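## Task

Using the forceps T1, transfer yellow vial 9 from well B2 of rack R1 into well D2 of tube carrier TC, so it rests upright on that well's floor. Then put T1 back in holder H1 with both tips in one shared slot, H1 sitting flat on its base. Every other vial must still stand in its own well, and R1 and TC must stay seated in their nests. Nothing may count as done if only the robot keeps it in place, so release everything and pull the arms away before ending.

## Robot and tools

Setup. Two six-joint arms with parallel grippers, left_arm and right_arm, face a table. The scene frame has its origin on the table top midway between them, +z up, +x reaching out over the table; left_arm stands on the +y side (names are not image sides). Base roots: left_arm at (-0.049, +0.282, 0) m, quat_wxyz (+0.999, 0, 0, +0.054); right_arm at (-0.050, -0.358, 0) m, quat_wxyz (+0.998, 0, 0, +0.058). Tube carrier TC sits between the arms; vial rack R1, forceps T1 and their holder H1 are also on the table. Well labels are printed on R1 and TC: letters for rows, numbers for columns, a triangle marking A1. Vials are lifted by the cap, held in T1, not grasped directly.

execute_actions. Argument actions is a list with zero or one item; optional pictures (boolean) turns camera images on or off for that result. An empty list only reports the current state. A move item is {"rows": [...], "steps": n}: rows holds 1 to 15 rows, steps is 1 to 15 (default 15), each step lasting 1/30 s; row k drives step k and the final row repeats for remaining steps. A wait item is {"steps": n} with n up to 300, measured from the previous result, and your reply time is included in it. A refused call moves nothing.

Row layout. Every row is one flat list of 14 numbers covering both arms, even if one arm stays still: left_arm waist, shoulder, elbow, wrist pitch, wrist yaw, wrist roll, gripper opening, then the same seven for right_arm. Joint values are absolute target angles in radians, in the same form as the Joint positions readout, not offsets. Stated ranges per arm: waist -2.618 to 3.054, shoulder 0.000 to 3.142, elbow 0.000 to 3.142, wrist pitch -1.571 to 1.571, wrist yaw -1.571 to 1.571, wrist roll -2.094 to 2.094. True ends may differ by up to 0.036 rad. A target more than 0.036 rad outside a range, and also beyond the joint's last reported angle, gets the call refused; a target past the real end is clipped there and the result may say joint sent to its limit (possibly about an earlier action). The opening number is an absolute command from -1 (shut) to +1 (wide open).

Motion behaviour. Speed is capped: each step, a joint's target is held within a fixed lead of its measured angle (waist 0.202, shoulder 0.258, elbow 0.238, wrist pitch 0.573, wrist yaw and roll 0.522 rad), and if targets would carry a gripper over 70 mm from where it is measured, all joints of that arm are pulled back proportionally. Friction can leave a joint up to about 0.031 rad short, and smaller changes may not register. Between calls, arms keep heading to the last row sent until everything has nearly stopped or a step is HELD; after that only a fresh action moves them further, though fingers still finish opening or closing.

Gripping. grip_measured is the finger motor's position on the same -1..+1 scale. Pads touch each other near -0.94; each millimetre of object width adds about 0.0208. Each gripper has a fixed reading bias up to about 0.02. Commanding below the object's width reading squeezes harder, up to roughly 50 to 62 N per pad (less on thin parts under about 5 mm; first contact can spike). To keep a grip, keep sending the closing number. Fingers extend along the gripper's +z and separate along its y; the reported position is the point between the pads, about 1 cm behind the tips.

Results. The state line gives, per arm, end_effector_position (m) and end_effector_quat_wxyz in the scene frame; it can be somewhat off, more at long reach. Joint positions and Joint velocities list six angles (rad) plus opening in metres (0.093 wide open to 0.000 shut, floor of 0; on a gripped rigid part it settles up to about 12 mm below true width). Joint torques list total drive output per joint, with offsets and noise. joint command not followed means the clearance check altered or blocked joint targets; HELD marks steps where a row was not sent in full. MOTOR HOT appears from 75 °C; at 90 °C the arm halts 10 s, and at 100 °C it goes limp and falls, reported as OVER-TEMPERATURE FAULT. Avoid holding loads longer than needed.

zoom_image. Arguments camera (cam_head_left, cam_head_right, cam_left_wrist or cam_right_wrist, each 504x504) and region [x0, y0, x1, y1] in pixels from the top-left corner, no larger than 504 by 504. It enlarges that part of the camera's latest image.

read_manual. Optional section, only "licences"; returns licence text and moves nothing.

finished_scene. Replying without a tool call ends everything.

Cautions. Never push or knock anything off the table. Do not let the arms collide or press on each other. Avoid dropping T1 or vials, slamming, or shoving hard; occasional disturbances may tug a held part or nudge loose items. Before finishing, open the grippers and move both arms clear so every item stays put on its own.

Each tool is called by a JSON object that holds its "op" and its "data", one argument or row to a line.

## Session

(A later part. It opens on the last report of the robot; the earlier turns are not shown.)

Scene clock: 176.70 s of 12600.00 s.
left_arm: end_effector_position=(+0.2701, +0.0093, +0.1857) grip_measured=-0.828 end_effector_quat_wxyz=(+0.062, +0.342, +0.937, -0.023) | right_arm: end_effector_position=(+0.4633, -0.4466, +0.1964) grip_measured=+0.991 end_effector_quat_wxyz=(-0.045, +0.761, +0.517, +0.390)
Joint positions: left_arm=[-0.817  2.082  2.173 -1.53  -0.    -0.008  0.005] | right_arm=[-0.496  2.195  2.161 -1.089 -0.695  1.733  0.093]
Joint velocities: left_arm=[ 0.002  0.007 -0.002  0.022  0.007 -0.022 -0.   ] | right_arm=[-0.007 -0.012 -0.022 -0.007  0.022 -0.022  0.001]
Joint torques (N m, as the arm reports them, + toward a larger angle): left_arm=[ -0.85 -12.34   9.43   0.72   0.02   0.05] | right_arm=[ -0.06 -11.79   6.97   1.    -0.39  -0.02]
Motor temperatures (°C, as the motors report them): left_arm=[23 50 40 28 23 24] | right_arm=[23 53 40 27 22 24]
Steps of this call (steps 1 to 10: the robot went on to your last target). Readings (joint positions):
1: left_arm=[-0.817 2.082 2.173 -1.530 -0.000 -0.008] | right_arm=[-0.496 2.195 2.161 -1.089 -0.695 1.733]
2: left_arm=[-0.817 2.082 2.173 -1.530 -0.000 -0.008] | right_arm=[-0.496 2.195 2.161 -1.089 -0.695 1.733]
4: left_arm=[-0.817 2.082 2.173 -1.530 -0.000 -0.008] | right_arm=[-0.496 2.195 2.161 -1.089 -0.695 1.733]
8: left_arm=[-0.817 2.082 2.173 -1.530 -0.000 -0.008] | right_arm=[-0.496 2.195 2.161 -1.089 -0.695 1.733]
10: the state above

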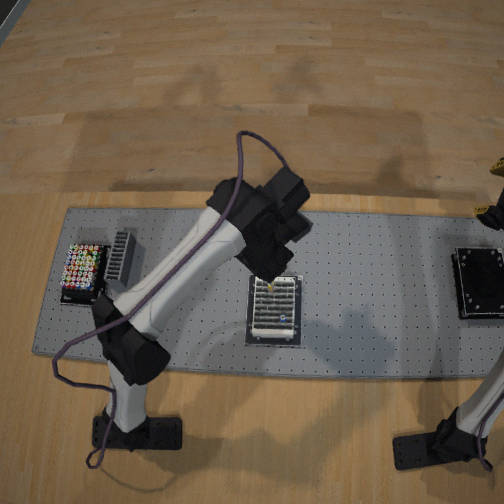

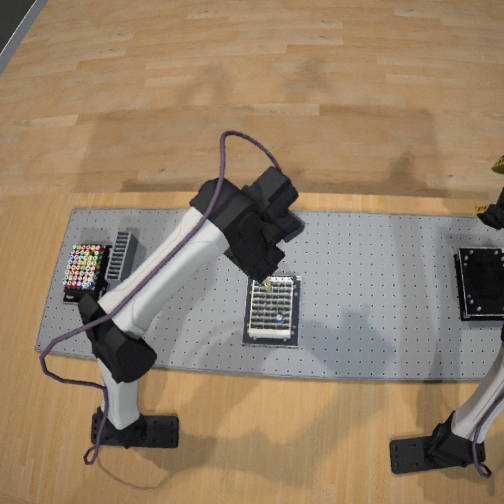

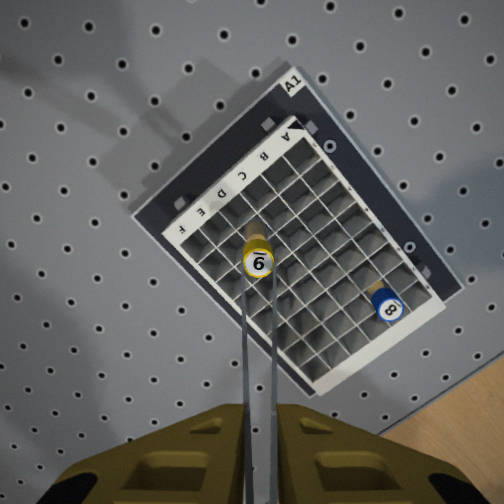

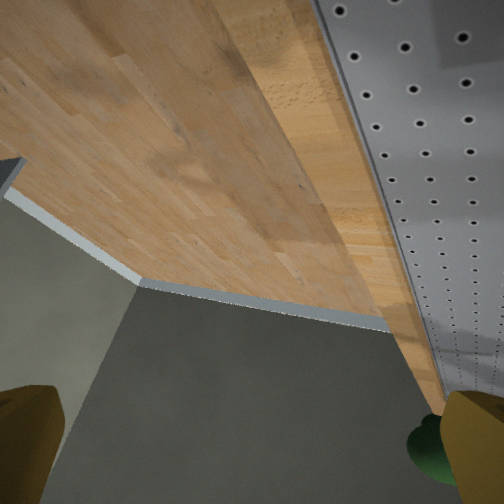

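It's going in. Lower further.

{"op": "execute_actions", "data": {
  "actions": [
    {"rows": [[-0.82,2.11,2.195,-1.515,0,0,-0.82,-0.496,2.195,2.161,-1.089,-0.695,1.733,1]], "steps": 15}
  ],
  "pictures": false
}}

{"op": "execute_actions", "data": {
  "actions": [
    {"steps": 10}
  ]
}}

{"op": "zoom_image", "data": {
  "camera": "cam_left_wrist",
  "region": [160, 100, 360, 300]
}}

{"op": "zoom_image", "data": {
  "camera": "cam_head_left",
  "region": [220, 240, 320, 340]
}}

Scene clock: 179.50 s of 12600.00 s.
left_arm: end_effector_position=(+0.2719, +0.0077, +0.1755) grip_measured=-0.818 end_effector_quat_wxyz=(+0.051, +0.343, +0.938, -0.019) | right_arm: end_effector_position=(+0.4633, -0.4466, +0.1964) grip_measured=+0.991 end_effector_quat_wxyz=(-0.045, +0.761, +0.517, +0.390)
Joint positions: left_arm=[-0.817  2.107  2.173 -1.527 -0.    -0.008  0.006] | right_arm=[-0.496  2.195  2.161 -1.089 -0.695  1.733  0.093]
Joint velocities: left_arm=[ 0.007  0.007  0.032  0.051 -0.051 -0.007  0.   ] | right_arm=[ 0.002 -0.002 -0.012  0.051  0.007 -0.022 -0.   ]
Joint torques (N m, as the arm reports them, + toward a larger angle): left_arm=[ -0.72 -12.58   9.19   0.67   0.04   0.08] | right_arm=[ -0.17 -11.74   6.72   0.95  -0.39  -0.02]
Motor temperatures (°C, as the motors report them): left_arm=[23 51 40 28 23 24] | right_arm=[23 53 40 27 22 24]
Steps of this call (steps 1 to 15: the robot went on to your last target; steps 16 to 69: nothing new was sent; steps 70 to 84: all 15 steps of this action). Readings (joint positions):
70: left_arm=[-0.817 2.084 2.173 -1.530 -0.000 -0.008] | right_arm=[-0.496 2.195 2.161 -1.089 -0.695 1.733]
71: left_arm=[-0.817 2.086 2.173 -1.530 -0.000 -0.008] | right_arm=[-0.496 2.195 2.161 -1.089 -0.695 1.733]
73: left_arm=[-0.817 2.094 2.173 -1.530 -0.000 -0.008] | right_arm=[-0.496 2.195 2.161 -1.089 -0.695 1.733]
77: left_arm=[-0.817 2.106 2.173 -1.528 -0.000 -0.008] | right_arm=[-0.496 2.195 2.161 -1.089 -0.695 1.733]
84: the state above

Scene clock: 179.83 s of 12600.00 s.
left_arm: end_effector_position=(+0.2719, +0.0077, +0.1755) grip_measured=-0.818 end_effector_quat_wxyz=(+0.051, +0.343, +0.938, -0.019) | right_arm: end_effector_position=(+0.4633, -0.4466, +0.1964) grip_measured=+0.991 end_effector_quat_wxyz=(-0.045, +0.761, +0.517, +0.390)
Joint positions: left_arm=[-0.817  2.107  2.173 -1.527 -0.    -0.008  0.006] | right_arm=[-0.496  2.195  2.161 -1.089 -0.695  1.733  0.093]
Joint velocities: left_arm=[-0.012  0.012  0.012 -0.051  0.037 -0.007 -0.001] | right_arm=[-0.017  0.012  0.002 -0.066  0.007 -0.095  0.001]
Joint torques (N m, as the arm reports them, + toward a larger angle): left_arm=[ -0.82 -12.55   9.45   0.69   0.05   0.09] | right_arm=[ -0.16 -11.84   7.     1.06  -0.35  -0.06]
Motor temperatures (°C, as the motors report them): left_arm=[23 51 40 28 23 24] | right_arm=[23 53 40 27 22 24]
Steps of this call (steps 1 to 10: the robot went on to your last target). Readings (joint positions):
1: left_arm=[-0.817 2.107 2.173 -1.527 -0.000 -0.008] | right_arm=[-0.496 2.195 2.161 -1.089 -0.695 1.733]
2: left_arm=[-0.817 2.107 2.173 -1.527 -0.000 -0.008] | right_arm=[-0.496 2.195 2.161 -1.089 -0.695 1.733]
4: left_arm=[-0.817 2.107 2.173 -1.527 -0.000 -0.008] | right_arm=[-0.496 2.195 2.161 -1.089 -0.695 1.733]
8: left_arm=[-0.817 2.107 2.173 -1.527 -0.000 -0.008] | right_arm=[-0.496 2.195 2.161 -1.089 -0.695 1.733]
10: the state above

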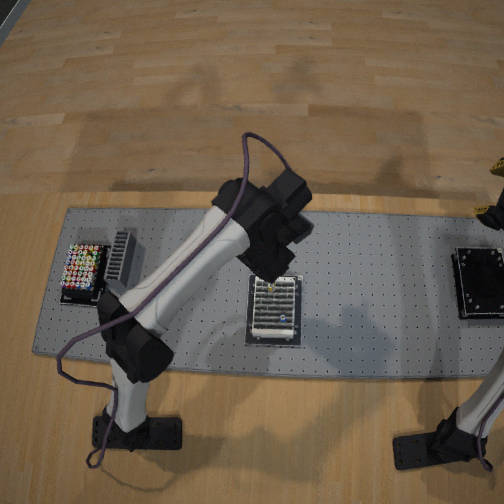

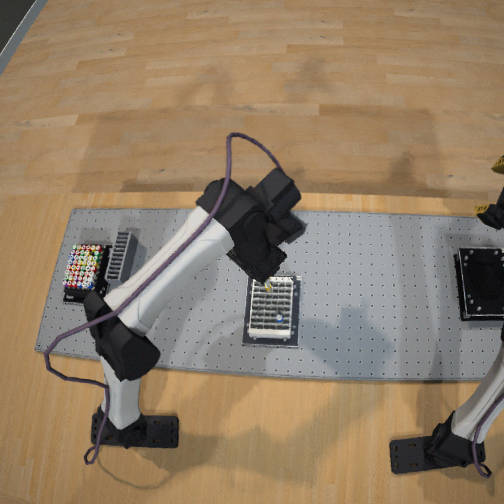

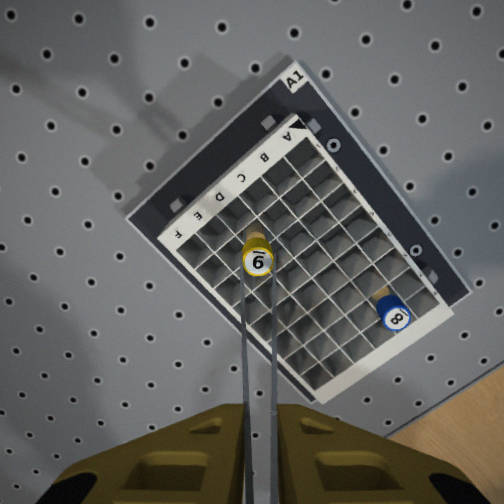

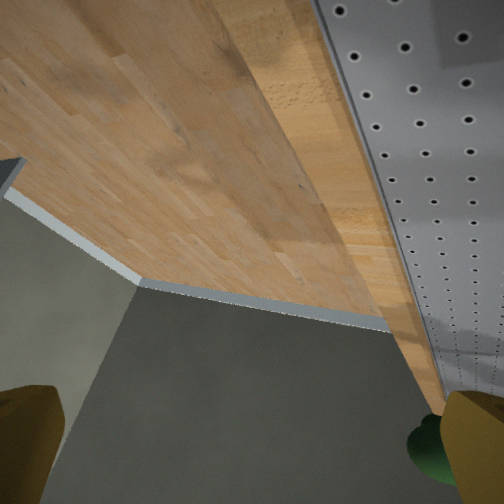

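Region (160, 100, 360, 300) of cam_left_wrist's 504x504 image, scaled by 2.520, with more detail than that image has.

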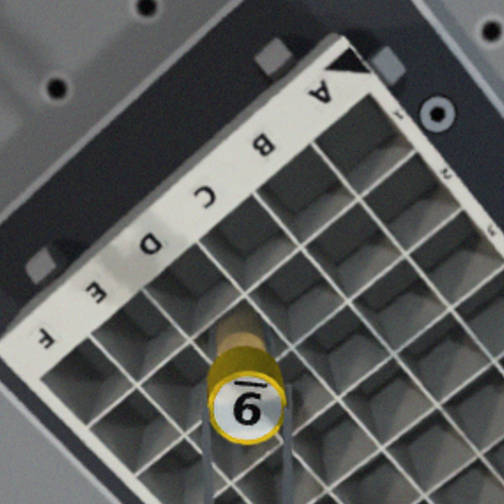

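Region (220, 240, 320, 340) of cam_head_left's 504x504 image, scaled by 5.040, with more detail than that image has.

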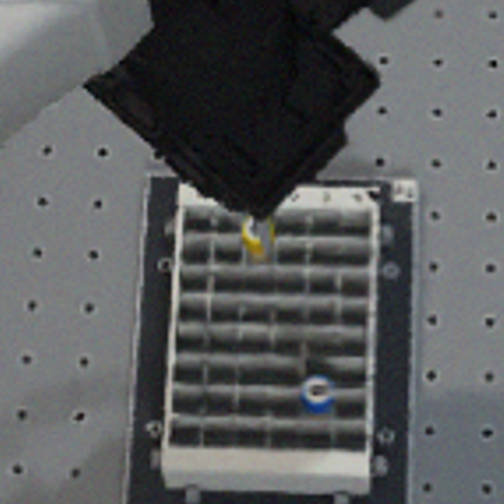

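Release and raise.

{"op": "execute_actions", "data": {
  "actions": [
    {"rows": [[-0.82,2.11,2.195,-1.515,0,0,-0.80,-0.496,2.195,2.161,-1.089,-0.695,1.733,1],[-0.82,2.11,2.195,-1.515,0,0,-0.785,-0.496,2.195,2.161,-1.089,-0.695,1.733,1],[-0.82,2.11,2.195,-1.515,0,0,-0.772,-0.496,2.195,2.161,-1.089,-0.695,1.733,1]], "steps": 15}
  ],
  "pictures": false
}}

{"op": "execute_actions", "data": {
  "actions": [
    {"rows": [[-0.82,2.075,2.195,-1.515,0,0,-0.772,-0.496,2.195,2.161,-1.089,-0.695,1.733,1],[-0.82,2.075,2.195,-1.515,0,0,-0.772,-0.496,2.195,2.161,-1.089,-0.695,1.733,1],[-0.82,2.075,2.195,-1.515,0,0,-0.772,-0.496,2.195,2.161,-1.089,-0.695,1.733,1],[-0.82,2.055,2.195,-1.515,0,0,-0.772,-0.496,2.195,2.161,-1.089,-0.695,1.733,1],[-0.82,2.055,2.195,-1.515,0,0,-0.772,-0.496,2.195,2.161,-1.089,-0.695,1.733,1],[-0.82,2.055,2.195,-1.515,0,0,-0.772,-0.496,2.195,2.161,-1.089,-0.695,1.733,1],[-0.82,2.035,2.195,-1.515,0,0,-0.772,-0.496,2.195,2.161,-1.089,-0.695,1.733,1],[-0.82,2.035,2.195,-1.515,0,0,-0.772,-0.496,2.195,2.161,-1.089,-0.695,1.733,1],[-0.82,2.035,2.195,-1.515,0,0,-0.772,-0.496,2.195,2.161,-1.089,-0.695,1.733,1],[-0.82,2.015,2.195,-1.515,0,0,-0.772,-0.496,2.195,2.161,-1.089,-0.695,1.733,1],[-0.82,2.015,2.195,-1.515,0,0,-0.772,-0.496,2.195,2.161,-1.089,-0.695,1.733,1],[-0.82,2.015,2.195,-1.515,0,0,-0.772,-0.496,2.195,2.161,-1.089,-0.695,1.733,1],[-0.82,1.99,2.195,-1.515,0,0,-0.772,-0.496,2.195,2.161,-1.089,-0.695,1.733,1]], "steps": 15}
  ],
  "pictures": false
}}

{"op": "execute_actions", "data": {
  "actions": [
    {"steps": 12}
  ]
}}

{"op": "zoom_image", "data": {
  "camera": "cam_left_wrist",
  "region": [160, 100, 460, 400]
}}

Scene clock: 189.50 s of 12600.00 s.
left_arm: end_effector_position=(+0.2719, +0.0077, +0.1755) grip_measured=-0.773 end_effector_quat_wxyz=(+0.051, +0.343, +0.938, -0.019) | right_arm: end_effector_position=(+0.4633, -0.4466, +0.1964) grip_measured=+0.991 end_effector_quat_wxyz=(-0.045, +0.761, +0.517, +0.390)
Joint positions: left_arm=[-0.817  2.107  2.173 -1.527 -0.    -0.008  0.008] | right_arm=[-0.496  2.195  2.161 -1.089 -0.695  1.733  0.093]
Joint velocities: left_arm=[-0.007 -0.017 -0.002 -0.037  0.051  0.022  0.   ] | right_arm=[-0.007 -0.007 -0.002 -0.066  0.022  0.007  0.   ]
Joint torques (N m, as the arm reports them, + toward a larger angle): left_arm=[ -0.77 -12.56   9.28   0.66  -0.01   0.1 ] | right_arm=[ -0.11 -11.84   6.86   1.03  -0.37   0.  ]
Motor temperatures (°C, as the motors report them): left_arm=[23 51 40 28 23 24] | right_arm=[23 53 40 27 22 24]
Steps of this call (steps 1 to 15: the robot went on to your last target; steps 16 to 90: nothing new was sent; then 6.17 s passed at rest; steps 91 to 105: all 15 steps of this action). Readings (joint positions):
91: left_arm=[-0.817 2.107 2.173 -1.527 -0.000 -0.008] | right_arm=[-0.496 2.195 2.161 -1.089 -0.695 1.733]
92: left_arm=[-0.817 2.107 2.173 -1.527 -0.000 -0.008] | right_arm=[-0.496 2.195 2.161 -1.089 -0.695 1.733]
94: left_arm=[-0.817 2.107 2.173 -1.527 -0.000 -0.008] | right_arm=[-0.496 2.195 2.161 -1.089 -0.695 1.733]
98: left_arm=[-0.817 2.107 2.173 -1.527 -0.000 -0.008] | right_arm=[-0.496 2.195 2.161 -1.089 -0.695 1.733]
105: the state above

Scene clock: 190.00 s of 12600.00 s.
left_arm: end_effector_position=(+0.2665, +0.0124, +0.2119) grip_measured=-0.773 end_effector_quat_wxyz=(+0.094, +0.342, +0.934, -0.035) | right_arm: end_effector_position=(+0.4633, -0.4466, +0.1964) grip_measured=+0.991 end_effector_quat_wxyz=(-0.045, +0.761, +0.517, +0.390)
Joint positions: left_arm=[-0.817  2.016  2.173 -1.527 -0.    -0.008  0.008] | right_arm=[-0.496  2.195  2.161 -1.089 -0.695  1.733  0.093]
Joint velocities: left_arm=[ 0.002 -0.208 -0.017 -0.037 -0.007 -0.066  0.   ] | right_arm=[-0.002 -0.012 -0.002  0.007 -0.037  0.007  0.001]
Joint torques (N m, as the arm reports them, + toward a larger angle): left_arm=[ -0.88 -13.06   9.33   0.84   0.02   0.08] | right_arm=[ -0.26 -11.86   6.66   1.06  -0.35  -0.02]
Motor temperatures (°C, as the motors report them): left_arm=[23 51 40 28 23 24] | right_arm=[23 54 40 27 22 24]
Steps of this call (steps 1 to 15: all 15 steps of this action). Readings (joint positions):
1: left_arm=[-0.817 2.106 2.173 -1.527 -0.000 -0.008] | right_arm=[-0.496 2.195 2.161 -1.089 -0.695 1.733]
2: left_arm=[-0.817 2.105 2.173 -1.527 -0.000 -0.008] | right_arm=[-0.496 2.195 2.161 -1.089 -0.695 1.733]
4: left_arm=[-0.817 2.100 2.173 -1.527 -0.000 -0.008] | right_arm=[-0.496 2.195 2.161 -1.089 -0.695 1.733]
8: left_arm=[-0.817 2.074 2.173 -1.527 -0.000 -0.008] | right_arm=[-0.496 2.195 2.161 -1.089 -0.695 1.733]
15: the state above

Scene clock: 190.40 s of 12600.00 s.
left_arm: end_effector_position=(+0.2653, +0.0134, +0.2179) grip_measured=-0.773 end_effector_quat_wxyz=(+0.101, +0.341, +0.934, -0.038) | right_arm: end_effector_position=(+0.4633, -0.4466, +0.1964) grip_measured=+0.991 end_effector_quat_wxyz=(-0.045, +0.761, +0.517, +0.390)
Joint positions: left_arm=[-0.817  2.001  2.173 -1.527 -0.    -0.008  0.008] | right_arm=[-0.496  2.195  2.161 -1.089 -0.695  1.733  0.093]
Joint velocities: left_arm=[-0.002  0.007  0.002  0.007  0.022  0.022 -0.001] | right_arm=[ 0.012 -0.002 -0.012  0.037  0.022 -0.022 -0.   ]
Joint torques (N m, as the arm reports them, + toward a larger angle): left_arm=[ -0.8  -12.67   9.26   0.87   0.03   0.09] | right_arm=[ -0.15 -11.77   6.79   0.97  -0.37  -0.02]
Motor temperatures (°C, as the motors report them): left_arm=[23 51 40 28 23 24] | right_arm=[23 54 40 27 22 24]
Steps of this call (steps 1 to 12: the robot went on to your last target). Readings (joint positions):
1: left_arm=[-0.817 2.010 2.173 -1.527 -0.000 -0.008] | right_arm=[-0.496 2.195 2.161 -1.089 -0.695 1.733]
2: left_arm=[-0.817 2.005 2.173 -1.527 -0.000 -0.008] | right_arm=[-0.496 2.195 2.161 -1.089 -0.695 1.733]
4: left_arm=[-0.817 2.001 2.173 -1.527 -0.000 -0.008] | right_arm=[-0.496 2.195 2.161 -1.089 -0.695 1.733]
8: left_arm=[-0.817 2.001 2.173 -1.527 -0.000 -0.008] | right_arm=[-0.496 2.195 2.161 -1.089 -0.695 1.733]
12: the state above

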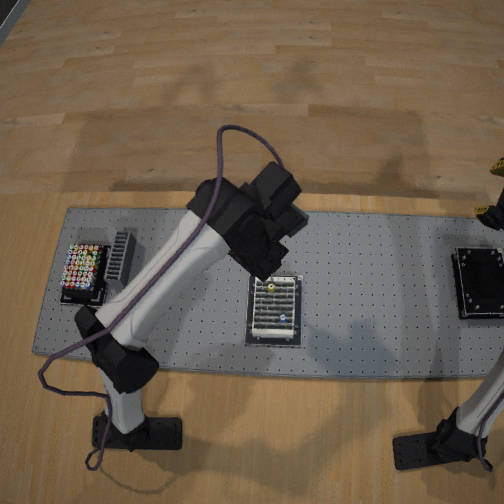

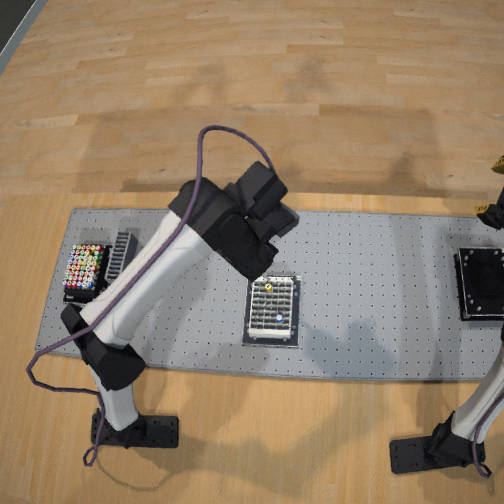

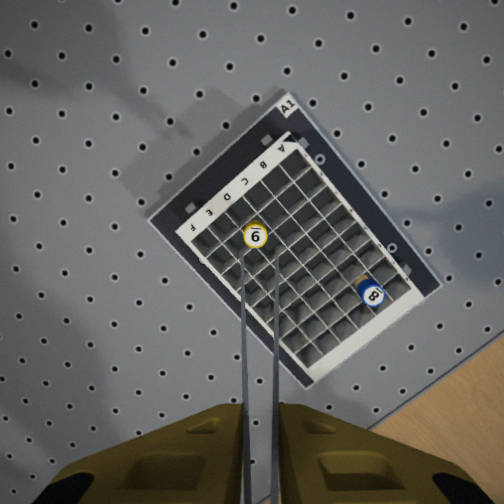

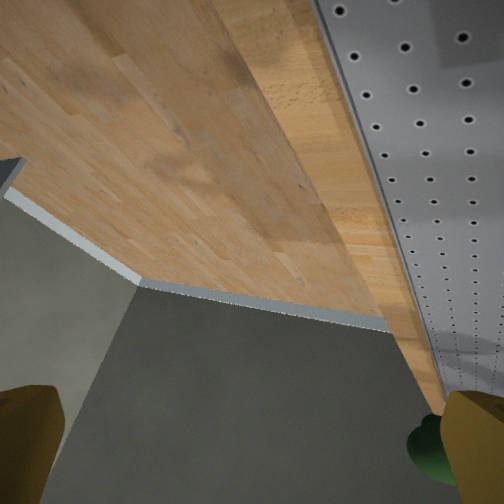

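Region (160, 100, 460, 400) of cam_left_wrist's 504x504 image, scaled by 1.680, with more detail than that image has.

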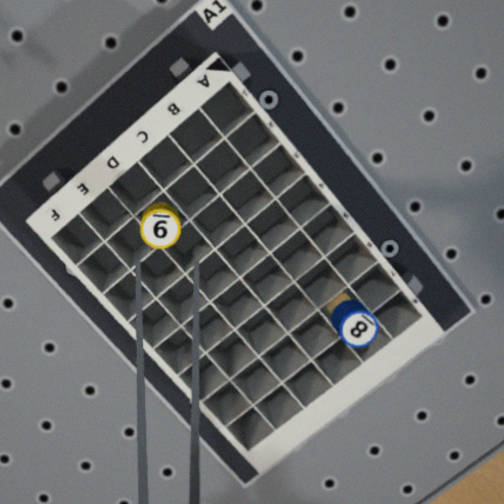

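{"op": "execute_actions", "data": {
  "actions": [
    {"rows": [[-0.82,1.995,2.19,-1.52,0,0,-0.82,-0.496,2.195,2.161,-1.089,-0.695,1.733,1],[-0.82,1.995,2.19,-1.52,0,0,-0.87,-0.496,2.195,2.161,-1.089,-0.695,1.733,1],[-0.82,1.995,2.19,-1.52,0,0,-0.87,-0.496,2.195,2.161,-1.089,-0.695,1.733,1],[-0.80,1.995,2.19,-1.52,0,0,-0.87,-0.496,2.195,2.161,-1.089,-0.695,1.733,1],[-0.77,1.995,2.19,-1.52,0,0.01,-0.87,-0.496,2.195,2.161,-1.089,-0.695,1.733,1],[-0.74,1.995,2.19,-1.52,0,0.02,-0.87,-0.496,2.195,2.161,-1.089,-0.695,1.733,1],[-0.70,1.995,2.19,-1.52,0,0.03,-0.87,-0.496,2.195,2.161,-1.089,-0.695,1.733,1],[-0.66,1.995,2.19,-1.52,0,0.04,-0.87,-0.496,2.195,2.161,-1.089,-0.695,1.733,1],[-0.62,1.995,2.19,-1.52,0,0.05,-0.87,-0.496,2.195,2.161,-1.089,-0.695,1.733,1],[-0.58,1.995,2.19,-1.52,0,0.06,-0.87,-0.496,2.195,2.161,-1.089,-0.695,1.733,1],[-0.54,1.995,2.19,-1.52,0,0.07,-0.87,-0.496,2.195,2.161,-1.089,-0.695,1.733,1],[-0.50,1.995,2.19,-1.52,0,0.08,-0.87,-0.496,2.195,2.161,-1.089,-0.695,1.733,1],[-0.46,1.995,2.19,-1.52,0,0.09,-0.87,-0.496,2.195,2.161,-1.089,-0.695,1.733,1],[-0.42,1.995,2.19,-1.52,0,0.10,-0.87,-0.496,2.195,2.161,-1.089,-0.695,1.733,1],[-0.38,1.995,2.19,-1.52,0,0.11,-0.87,-0.496,2.195,2.161,-1.089,-0.695,1.733,1]], "steps": 15}
  ],
  "pictures": false
}}

{"op": "execute_actions", "data": {
  "actions": [
    {"rows": [[-0.34,1.995,2.18,-1.52,0,0.12,-0.87,-0.496,2.195,2.161,-1.089,-0.695,1.733,1],[-0.30,1.995,2.17,-1.52,0,0.13,-0.87,-0.496,2.195,2.161,-1.089,-0.695,1.733,1],[-0.26,1.995,2.16,-1.515,0,0.14,-0.87,-0.496,2.195,2.161,-1.089,-0.695,1.733,1],[-0.22,1.995,2.15,-1.515,0,0.15,-0.87,-0.496,2.195,2.161,-1.089,-0.695,1.733,1],[-0.18,1.995,2.14,-1.51,0,0.16,-0.87,-0.496,2.195,2.161,-1.089,-0.695,1.733,1],[-0.14,1.995,2.13,-1.51,0,0.17,-0.87,-0.496,2.195,2.161,-1.089,-0.695,1.733,1],[-0.10,1.995,2.12,-1.505,0,0.18,-0.87,-0.496,2.195,2.161,-1.089,-0.695,1.733,1],[-0.06,1.995,2.11,-1.50,0,0.19,-0.87,-0.496,2.195,2.161,-1.089,-0.695,1.733,1],[-0.02,1.995,2.11,-1.495,0,0.19,-0.87,-0.496,2.195,2.161,-1.089,-0.695,1.733,1],[0.015,1.995,2.11,-1.49,0,0.19,-0.87,-0.496,2.195,2.161,-1.089,-0.695,1.733,1],[0.045,1.995,2.11,-1.49,0,0.19,-0.87,-0.496,2.195,2.161,-1.089,-0.695,1.733,1],[0.07,1.995,2.11,-1.49,0,0.19,-0.87,-0.496,2.195,2.161,-1.089,-0.695,1.733,1],[0.085,1.995,2.11,-1.49,0,0.19,-0.87,-0.496,2.195,2.161,-1.089,-0.695,1.733,1],[0.095,1.995,2.11,-1.49,0,0.19,-0.87,-0.496,2.195,2.161,-1.089,-0.695,1.733,1],[0.098,1.995,2.11,-1.49,0,0.19,-0.87,-0.496,2.195,2.161,-1.089,-0.695,1.733,1]], "steps": 15}
  ],
  "pictures": false
}}

{"op": "execute_actions", "data": {
  "actions": [
    {"steps": 20}
  ]
}}

Scene clock: 204.70 s of 12600.00 s.
left_arm: end_effector_position=(+0.3414, +0.1437, +0.2180) grip_measured=-0.866 end_effector_quat_wxyz=(+0.108, +0.199, +0.974, -0.018) | right_arm: end_effector_position=(+0.4633, -0.4466, +0.1964) grip_measured=+0.991 end_effector_quat_wxyz=(-0.045, +0.761, +0.517, +0.390)
Joint positions: left_arm=[-0.448  2.001  2.173 -1.524  0.005  0.064  0.004] | right_arm=[-0.496  2.195  2.161 -1.089 -0.695  1.733  0.093]
Joint velocities: left_arm=[ 1.17  -0.007 -0.017 -0.037 -0.007  0.33   0.001] | right_arm=[-0.007  0.012 -0.002  0.007 -0.037 -0.081  0.   ]
Joint torques (N m, as the arm reports them, + toward a larger angle): left_arm=[ -0.92 -12.18   8.78   0.8    0.01   0.07] | right_arm=[ -0.06 -11.83   7.06   1.04  -0.39  -0.03]
Motor temperatures (°C, as the motors report them): left_arm=[23 52 40 28 23 24] | right_arm=[23 54 40 27 22 24]
Steps of this call (steps 1 to 30: the robot went on to your last target; steps 31 to 90: nothing new was sent; then 10.80 s passed at rest; steps 91 to 105: all 15 steps of this action). Readings (joint positions):
91: left_arm=[-0.817 2.001 2.173 -1.527 -0.000 -0.008] | right_arm=[-0.496 2.195 2.161 -1.089 -0.695 1.733]
92: left_arm=[-0.817 2.001 2.173 -1.527 -0.000 -0.008] | right_arm=[-0.496 2.195 2.161 -1.089 -0.695 1.733]
94: left_arm=[-0.816 2.001 2.173 -1.527 -0.000 -0.008] | right_arm=[-0.496 2.195 2.161 -1.089 -0.695 1.733]
98: left_arm=[-0.754 2.001 2.173 -1.527 0.008 0.009] | right_arm=[-0.496 2.195 2.161 -1.089 -0.695 1.733]
105: the state above

Scene clock: 205.20 s of 12600.00 s.
left_arm: end_effector_position=(+0.3539, +0.3655, +0.2042) grip_measured=-0.866 end_effector_quat_wxyz=(+0.091, -0.015, +0.996, +0.019) | right_arm: end_effector_position=(+0.4633, -0.4466, +0.1964) grip_measured=+0.991 end_effector_quat_wxyz=(-0.045, +0.761, +0.517, +0.390)
Joint positions: left_arm=[ 0.094  2.001  2.121 -1.505 -0.004  0.173  0.004] | right_arm=[-0.496  2.195  2.161 -1.089 -0.695  1.733  0.093]
Joint velocities: left_arm=[ 0.408  0.002  0.017 -0.007 -0.11   0.022  0.   ] | right_arm=[-0.007 -0.002  0.002  0.007 -0.007  0.022  0.001]
Joint torques (N m, as the arm reports them, + toward a larger angle): left_arm=[ -2.3  -12.26   6.24   0.78   0.19   0.09] | right_arm=[ -0.26 -11.91   6.99   1.04  -0.38  -0.06]
Motor temperatures (°C, as the motors report them): left_arm=[23 52 40 28 23 24] | right_arm=[23 54 40 27 22 24]
Steps of this call (steps 1 to 15: all 15 steps of this action). Readings (joint positions):
1: left_arm=[-0.406 2.001 2.173 -1.524 0.004 0.073] | right_arm=[-0.496 2.195 2.161 -1.089 -0.695 1.733]
2: left_arm=[-0.367 2.001 2.173 -1.524 0.004 0.083] | right_arm=[-0.496 2.195 2.161 -1.089 -0.695 1.733]
4: left_arm=[-0.290 2.001 2.173 -1.524 0.003 0.102] | right_arm=[-0.496 2.195 2.161 -1.089 -0.695 1.733]
8: left_arm=[-0.134 2.001 2.144 -1.514 0.003 0.141] | right_arm=[-0.496 2.195 2.161 -1.089 -0.695 1.733]
15: the state above

Scene clock: 205.87 s of 12600.00 s.
left_arm: end_effector_position=(+0.3528, +0.3706, +0.2042) grip_measured=-0.866 end_effector_quat_wxyz=(+0.091, -0.017, +0.996, +0.021) | right_arm: end_effector_position=(+0.4633, -0.4466, +0.1964) grip_measured=+0.991 end_effector_quat_wxyz=(-0.045, +0.761, +0.517, +0.390)
Joint positions: left_arm=[ 0.106  2.001  2.121 -1.505 -0.005  0.182  0.004] | right_arm=[-0.496  2.195  2.161 -1.089 -0.695  1.733  0.093]
Joint velocities: left_arm=[ 0.002 -0.012 -0.022  0.007 -0.037  0.037 -0.   ] | right_arm=[-0.007  0.012 -0.012 -0.066 -0.095 -0.007  0.001]
Joint torques (N m, as the arm reports them, + toward a larger angle): left_arm=[ -1.06 -12.3    6.47   0.82   0.1    0.06] | right_arm=[ -0.19 -11.75   6.99   1.02  -0.35  -0.08]
Motor temperatures (°C, as the motors report them): left_arm=[23 52 40 28 23 24] | right_arm=[23 54 40 27 22 24]
Steps of this call (steps 1 to 20: the robot went on to your last target). Readings (joint positions):
1: left_arm=[0.104 2.001 2.121 -1.505 -0.005 0.174] | right_arm=[-0.496 2.195 2.161 -1.089 -0.695 1.733]
2: left_arm=[0.108 2.001 2.121 -1.505 -0.006 0.175] | right_arm=[-0.496 2.195 2.161 -1.089 -0.695 1.733]
4: left_arm=[0.107 2.001 2.121 -1.505 -0.005 0.178] | right_arm=[-0.496 2.195 2.161 -1.089 -0.695 1.733]
8: left_arm=[0.106 2.001 2.121 -1.505 -0.005 0.180] | right_arm=[-0.496 2.195 2.161 -1.089 -0.695 1.733]
20: the state above

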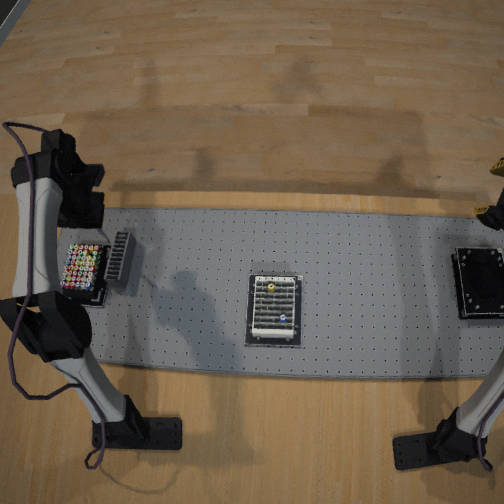

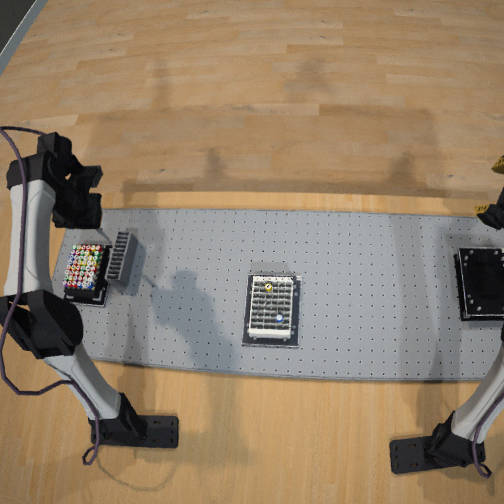

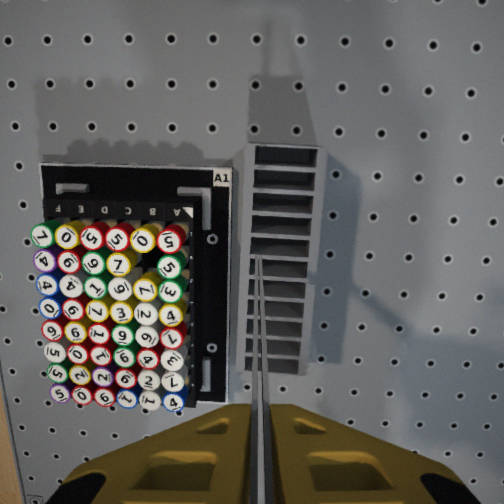

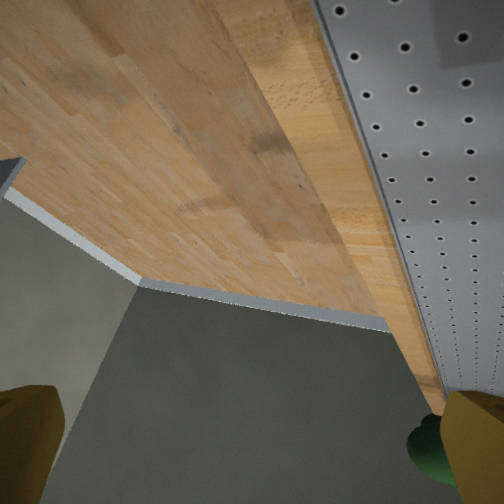

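{"op": "execute_actions", "data": {
  "actions": [
    {"rows": [[0.074,2.0,2.11,-1.49,0,0.19,-0.87,-0.496,2.195,2.161,-1.089,-0.695,1.733,1],[0.074,2.0,2.11,-1.49,0,0.19,-0.87,-0.496,2.195,2.161,-1.089,-0.695,1.733,1],[0.074,2.0,2.11,-1.49,0,0.19,-0.87,-0.496,2.195,2.161,-1.089,-0.695,1.733,1],[0.074,2.0,2.11,-1.49,0,0.19,-0.87,-0.496,2.195,2.161,-1.089,-0.695,1.733,1],[0.074,2.0,2.11,-1.49,0,0.19,-0.87,-0.496,2.195,2.161,-1.089,-0.695,1.733,1],[0.074,2.0,2.11,-1.49,0,0.19,-0.87,-0.496,2.195,2.161,-1.089,-0.695,1.733,1],[0.074,2.03,2.085,-1.465,0,0.19,-0.87,-0.496,2.195,2.161,-1.089,-0.695,1.733,1]], "steps": 15}
  ],
  "pictures": false
}}

{"op": "execute_actions", "data": {
  "actions": [
    {"steps": 15}
  ]
}}

{"op": "zoom_image", "data": {
  "camera": "cam_left_wrist",
  "region": [160, 130, 360, 330]
}}

{"op": "zoom_image", "data": {
  "camera": "cam_head_left",
  "region": [60, 200, 160, 300]
}}

Scene clock: 212.03 s of 12600.00 s.
left_arm: end_effector_position=(+0.3583, +0.3608, +0.1873) grip_measured=-0.866 end_effector_quat_wxyz=(+0.075, -0.003, +0.997, +0.017) | right_arm: end_effector_position=(+0.4633, -0.4466, +0.1964) grip_measured=+0.991 end_effector_quat_wxyz=(-0.045, +0.761, +0.517, +0.390)
Joint positions: left_arm=[ 0.08   2.029  2.097 -1.484 -0.005  0.182  0.004] | right_arm=[-0.496  2.195  2.161 -1.089 -0.695  1.733  0.093]
Joint velocities: left_arm=[ 0.002  0.046 -0.007 -0.037 -0.051  0.051  0.   ] | right_arm=[-0.007 -0.007  0.007 -0.022 -0.007  0.066  0.   ]
Joint torques (N m, as the arm reports them, + toward a larger angle): left_arm=[ -1.12 -12.24   6.66   0.73   0.11   0.05] | right_arm=[ -0.03 -11.8    6.8    1.    -0.32   0.02]
Motor temperatures (°C, as the motors report them): left_arm=[23 52 40 28 23 24] | right_arm=[23 54 40 27 22 24]
Steps of this call (steps 1 to 15: the robot went on to your last target; steps 16 to 90: nothing new was sent; then 2.67 s passed at rest; steps 91 to 105: all 15 steps of this action). Readings (joint positions):
91: left_arm=[0.104 2.001 2.121 -1.505 -0.005 0.182] | right_arm=[-0.496 2.195 2.161 -1.089 -0.695 1.733]
92: left_arm=[0.100 2.001 2.121 -1.505 -0.005 0.182] | right_arm=[-0.496 2.195 2.161 -1.089 -0.695 1.733]
94: left_arm=[0.089 2.001 2.121 -1.505 -0.005 0.182] | right_arm=[-0.496 2.195 2.161 -1.089 -0.695 1.733]
98: left_arm=[0.080 2.003 2.113 -1.497 -0.005 0.182] | right_arm=[-0.496 2.195 2.161 -1.089 -0.695 1.733]
105: the state above

Scene clock: 212.53 s of 12600.00 s.
left_arm: end_effector_position=(+0.3590, +0.3609, +0.1870) grip_measured=-0.866 end_effector_quat_wxyz=(+0.076, -0.003, +0.997, +0.017) | right_arm: end_effector_position=(+0.4633, -0.4466, +0.1964) grip_measured=+0.991 end_effector_quat_wxyz=(-0.045, +0.761, +0.517, +0.390)
Joint positions: left_arm=[ 0.08   2.029  2.096 -1.481 -0.005  0.182  0.004] | right_arm=[-0.496  2.195  2.161 -1.089 -0.695  1.733  0.093]
Joint velocities: left_arm=[ 0.002 -0.002 -0.007 -0.081 -0.037  0.007 -0.   ] | right_arm=[-0.002  0.007 -0.012  0.022 -0.037 -0.066 -0.   ]
Joint torques (N m, as the arm reports them, + toward a larger angle): left_arm=[ -0.89 -12.05   6.49   0.81   0.1    0.07] | right_arm=[  0.07 -11.83   7.11   1.03  -0.33   0.01]
Motor temperatures (°C, as the motors report them): left_arm=[23 52 40 28 23 24] | right_arm=[23 54 40 27 22 24]
Steps of this call (steps 1 to 15: the robot went on to your last target). Readings (joint positions):
1: left_arm=[0.080 2.029 2.096 -1.484 -0.005 0.182] | right_arm=[-0.496 2.195 2.161 -1.089 -0.695 1.733]
2: left_arm=[0.080 2.029 2.096 -1.483 -0.005 0.182] | right_arm=[-0.496 2.195 2.161 -1.089 -0.695 1.733]
4: left_arm=[0.080 2.029 2.096 -1.482 -0.005 0.182] | right_arm=[-0.496 2.195 2.161 -1.089 -0.695 1.733]
8: left_arm=[0.080 2.029 2.096 -1.482 -0.005 0.182] | right_arm=[-0.496 2.195 2.161 -1.089 -0.695 1.733]
15: the state above
All arms were judged still, so your last target was given up. Only a new action makes them travel on or press farther. Fingers that are still opening or closing keep moving.

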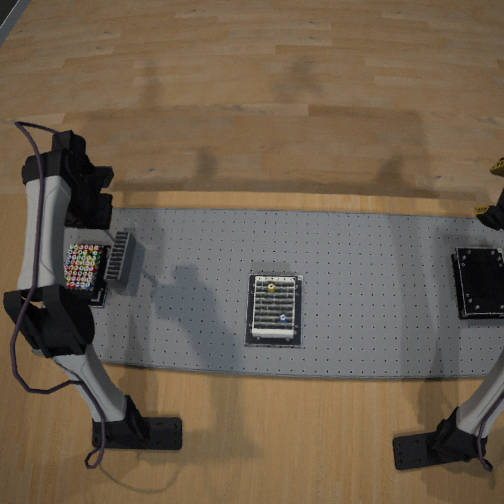

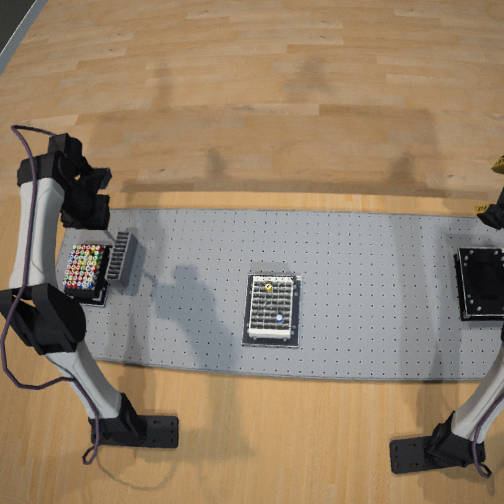

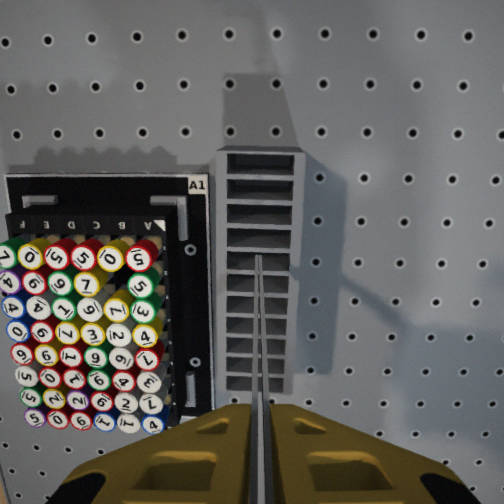

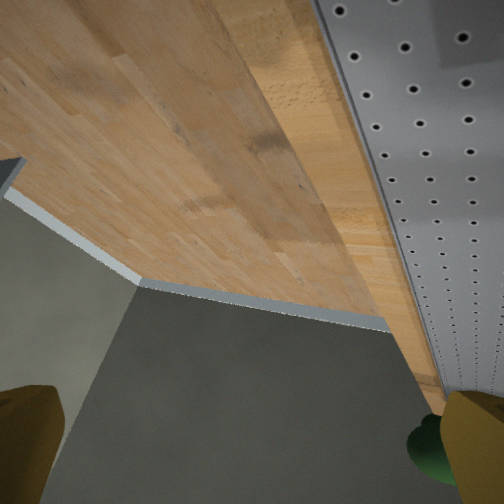

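Region (160, 130, 360, 330) of cam_left_wrist's 504x504 image, scaled by 2.520, with more detail than that image has.

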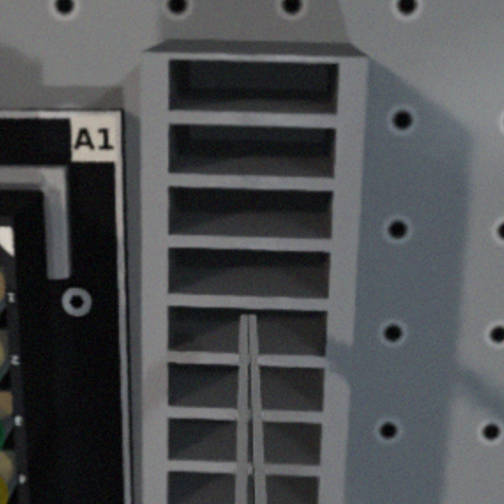

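Region (60, 200, 160, 300) of cam_head_left's 504x504 image, scaled by 5.040, with more detail than that image has.

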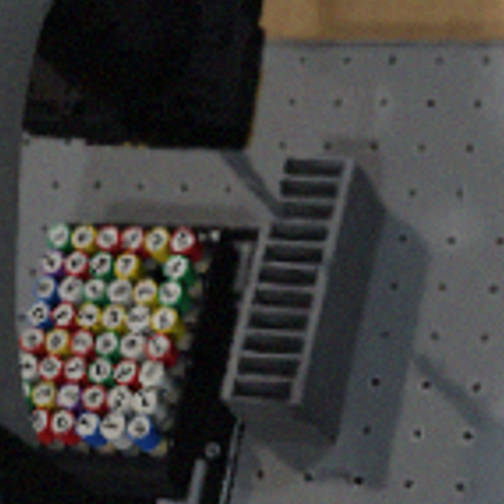

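{"op": "execute_actions", "data": {
  "actions": [
    {"rows": [[0.078,2.03,2.085,-1.45,0,0.19,-0.87,-0.496,2.195,2.161,-1.089,-0.695,1.733,1],[0.078,2.03,2.085,-1.45,0,0.19,-0.87,-0.496,2.195,2.161,-1.089,-0.695,1.733,1],[0.078,2.03,2.085,-1.45,0,0.19,-0.87,-0.496,2.195,2.161,-1.089,-0.695,1.733,1],[0.078,2.03,2.085,-1.45,0,0.19,-0.87,-0.496,2.195,2.161,-1.089,-0.695,1.733,1],[0.078,2.03,2.085,-1.45,0,0.19,-0.87,-0.496,2.195,2.161,-1.089,-0.695,1.733,1],[0.078,2.03,2.085,-1.45,0,0.19,-0.87,-0.496,2.195,2.161,-1.089,-0.695,1.733,1],[0.078,2.04,2.055,-1.425,0,0.19,-0.87,-0.496,2.195,2.161,-1.089,-0.695,1.733,1]], "steps": 15}
  ],
  "pictures": false
}}

{"op": "execute_actions", "data": {
  "actions": [
    {"steps": 15}
  ]
}}

{"op": "zoom_image", "data": {
  "camera": "cam_left_wrist",
  "region": [160, 130, 360, 330]
}}

{"op": "zoom_image", "data": {
  "camera": "cam_head_left",
  "region": [60, 200, 160, 300]
}}

Scene clock: 218.60 s of 12600.00 s.
left_arm: end_effector_position=(+0.3631, +0.3617, +0.1775) grip_measured=-0.866 end_effector_quat_wxyz=(+0.076, -0.003, +0.997, +0.017) | right_arm: end_effector_position=(+0.4633, -0.4466, +0.1964) grip_measured=+0.991 end_effector_quat_wxyz=(-0.045, +0.761, +0.517, +0.390)
Joint positions: left_arm=[ 0.08   2.037  2.068 -1.446 -0.005  0.182  0.004] | right_arm=[-0.496  2.195  2.161 -1.089 -0.695  1.733  0.093]
Joint velocities: left_arm=[-0.002 -0.002 -0.027  0.051 -0.037  0.051 -0.   ] | right_arm=[-0.007  0.022  0.012  0.022 -0.022  0.095 -0.001]
Joint torques (N m, as the arm reports them, + toward a larger angle): left_arm=[ -0.67 -12.05   6.38   0.77   0.1    0.07] | right_arm=[ -0.05 -11.84   6.97   1.02  -0.36  -0.03]
Motor temperatures (°C, as the motors report them): left_arm=[23 52 39 28 23 24] | right_arm=[23 55 40 27 22 24]
Steps of this call (steps 1 to 90: nothing new was sent; then 2.57 s passed at rest; steps 91 to 105: all 15 steps of this action). Readings (joint positions):
91: left_arm=[0.080 2.029 2.096 -1.480 -0.005 0.182] | right_arm=[-0.496 2.195 2.161 -1.089 -0.695 1.733]
92: left_arm=[0.080 2.029 2.096 -1.477 -0.005 0.182] | right_arm=[-0.496 2.195 2.161 -1.089 -0.695 1.733]
94: left_arm=[0.080 2.029 2.096 -1.473 -0.005 0.182] | right_arm=[-0.496 2.195 2.161 -1.089 -0.695 1.733]
98: left_arm=[0.080 2.029 2.086 -1.459 -0.005 0.182] | right_arm=[-0.496 2.195 2.161 -1.089 -0.695 1.733]
105: the state above

Scene clock: 219.10 s of 12600.00 s.
left_arm: end_effector_position=(+0.3642, +0.3619, +0.1776) grip_measured=-0.866 end_effector_quat_wxyz=(+0.078, -0.003, +0.997, +0.017) | right_arm: end_effector_position=(+0.4633, -0.4466, +0.1964) grip_measured=+0.991 end_effector_quat_wxyz=(-0.045, +0.761, +0.517, +0.390)
Joint positions: left_arm=[ 0.08   2.037  2.068 -1.441 -0.005  0.182  0.004] | right_arm=[-0.496  2.195  2.161 -1.089 -0.695  1.733  0.093]
Joint velocities: left_arm=[-0.017 -0.017  0.002 -0.022  0.022  0.051 -0.001] | right_arm=[ 0.002 -0.002 -0.002 -0.051  0.007 -0.007 -0.   ]
Joint torques (N m, as the arm reports them, + toward a larger angle): left_arm=[ -0.73 -12.18   6.3    0.78   0.04   0.08] | right_arm=[ -0.1  -11.78   6.86   1.01  -0.35  -0.06]
Motor temperatures (°C, as the motors report them): left_arm=[23 52 39 28 23 24] | right_arm=[23 55 40 27 22 24]
Steps of this call (steps 1 to 15: the robot went on to your last target). Readings (joint positions):
1: left_arm=[0.080 2.037 2.068 -1.445 -0.005 0.182] | right_arm=[-0.496 2.195 2.161 -1.089 -0.695 1.733]
2: left_arm=[0.080 2.037 2.068 -1.444 -0.005 0.182] | right_arm=[-0.496 2.195 2.161 -1.089 -0.695 1.733]
4: left_arm=[0.080 2.037 2.068 -1.443 -0.005 0.182] | right_arm=[-0.496 2.195 2.161 -1.089 -0.695 1.733]
8: left_arm=[0.080 2.037 2.068 -1.441 -0.005 0.182] | right_arm=[-0.496 2.195 2.161 -1.089 -0.695 1.733]
15: the state above
All arms were judged still, so your last target was given up. Only a new action makes them travel on or press farther. Fingers that are still opening or closing keep moving.

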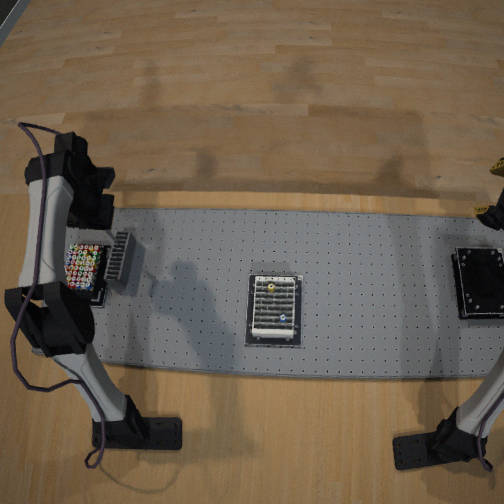

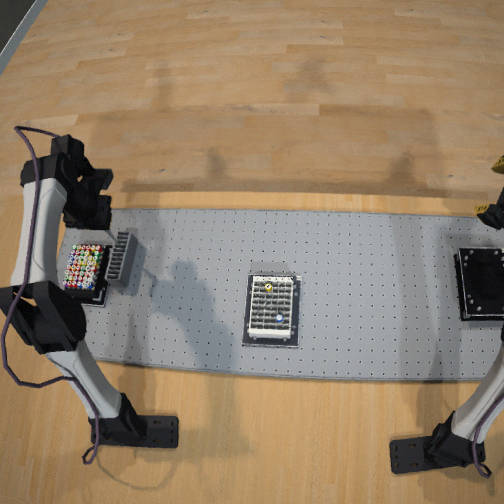

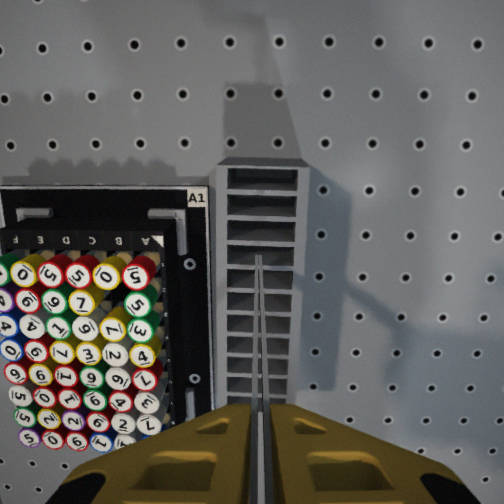

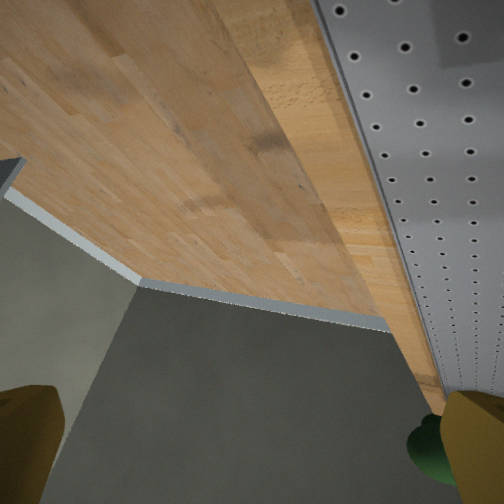

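Region (160, 130, 360, 330) of cam_left_wrist's 504x504 image, scaled by 2.520, with more detail than that image has.

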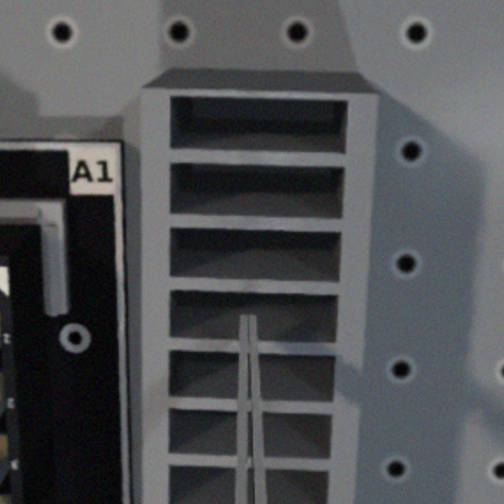

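Region (60, 200, 160, 300) of cam_head_left's 504x504 image, scaled by 5.040, with more detail than that image has.

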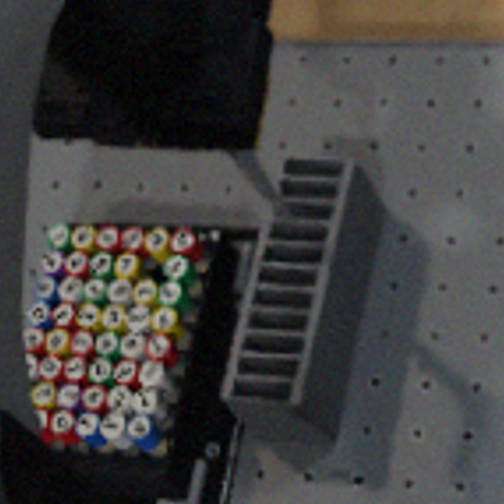

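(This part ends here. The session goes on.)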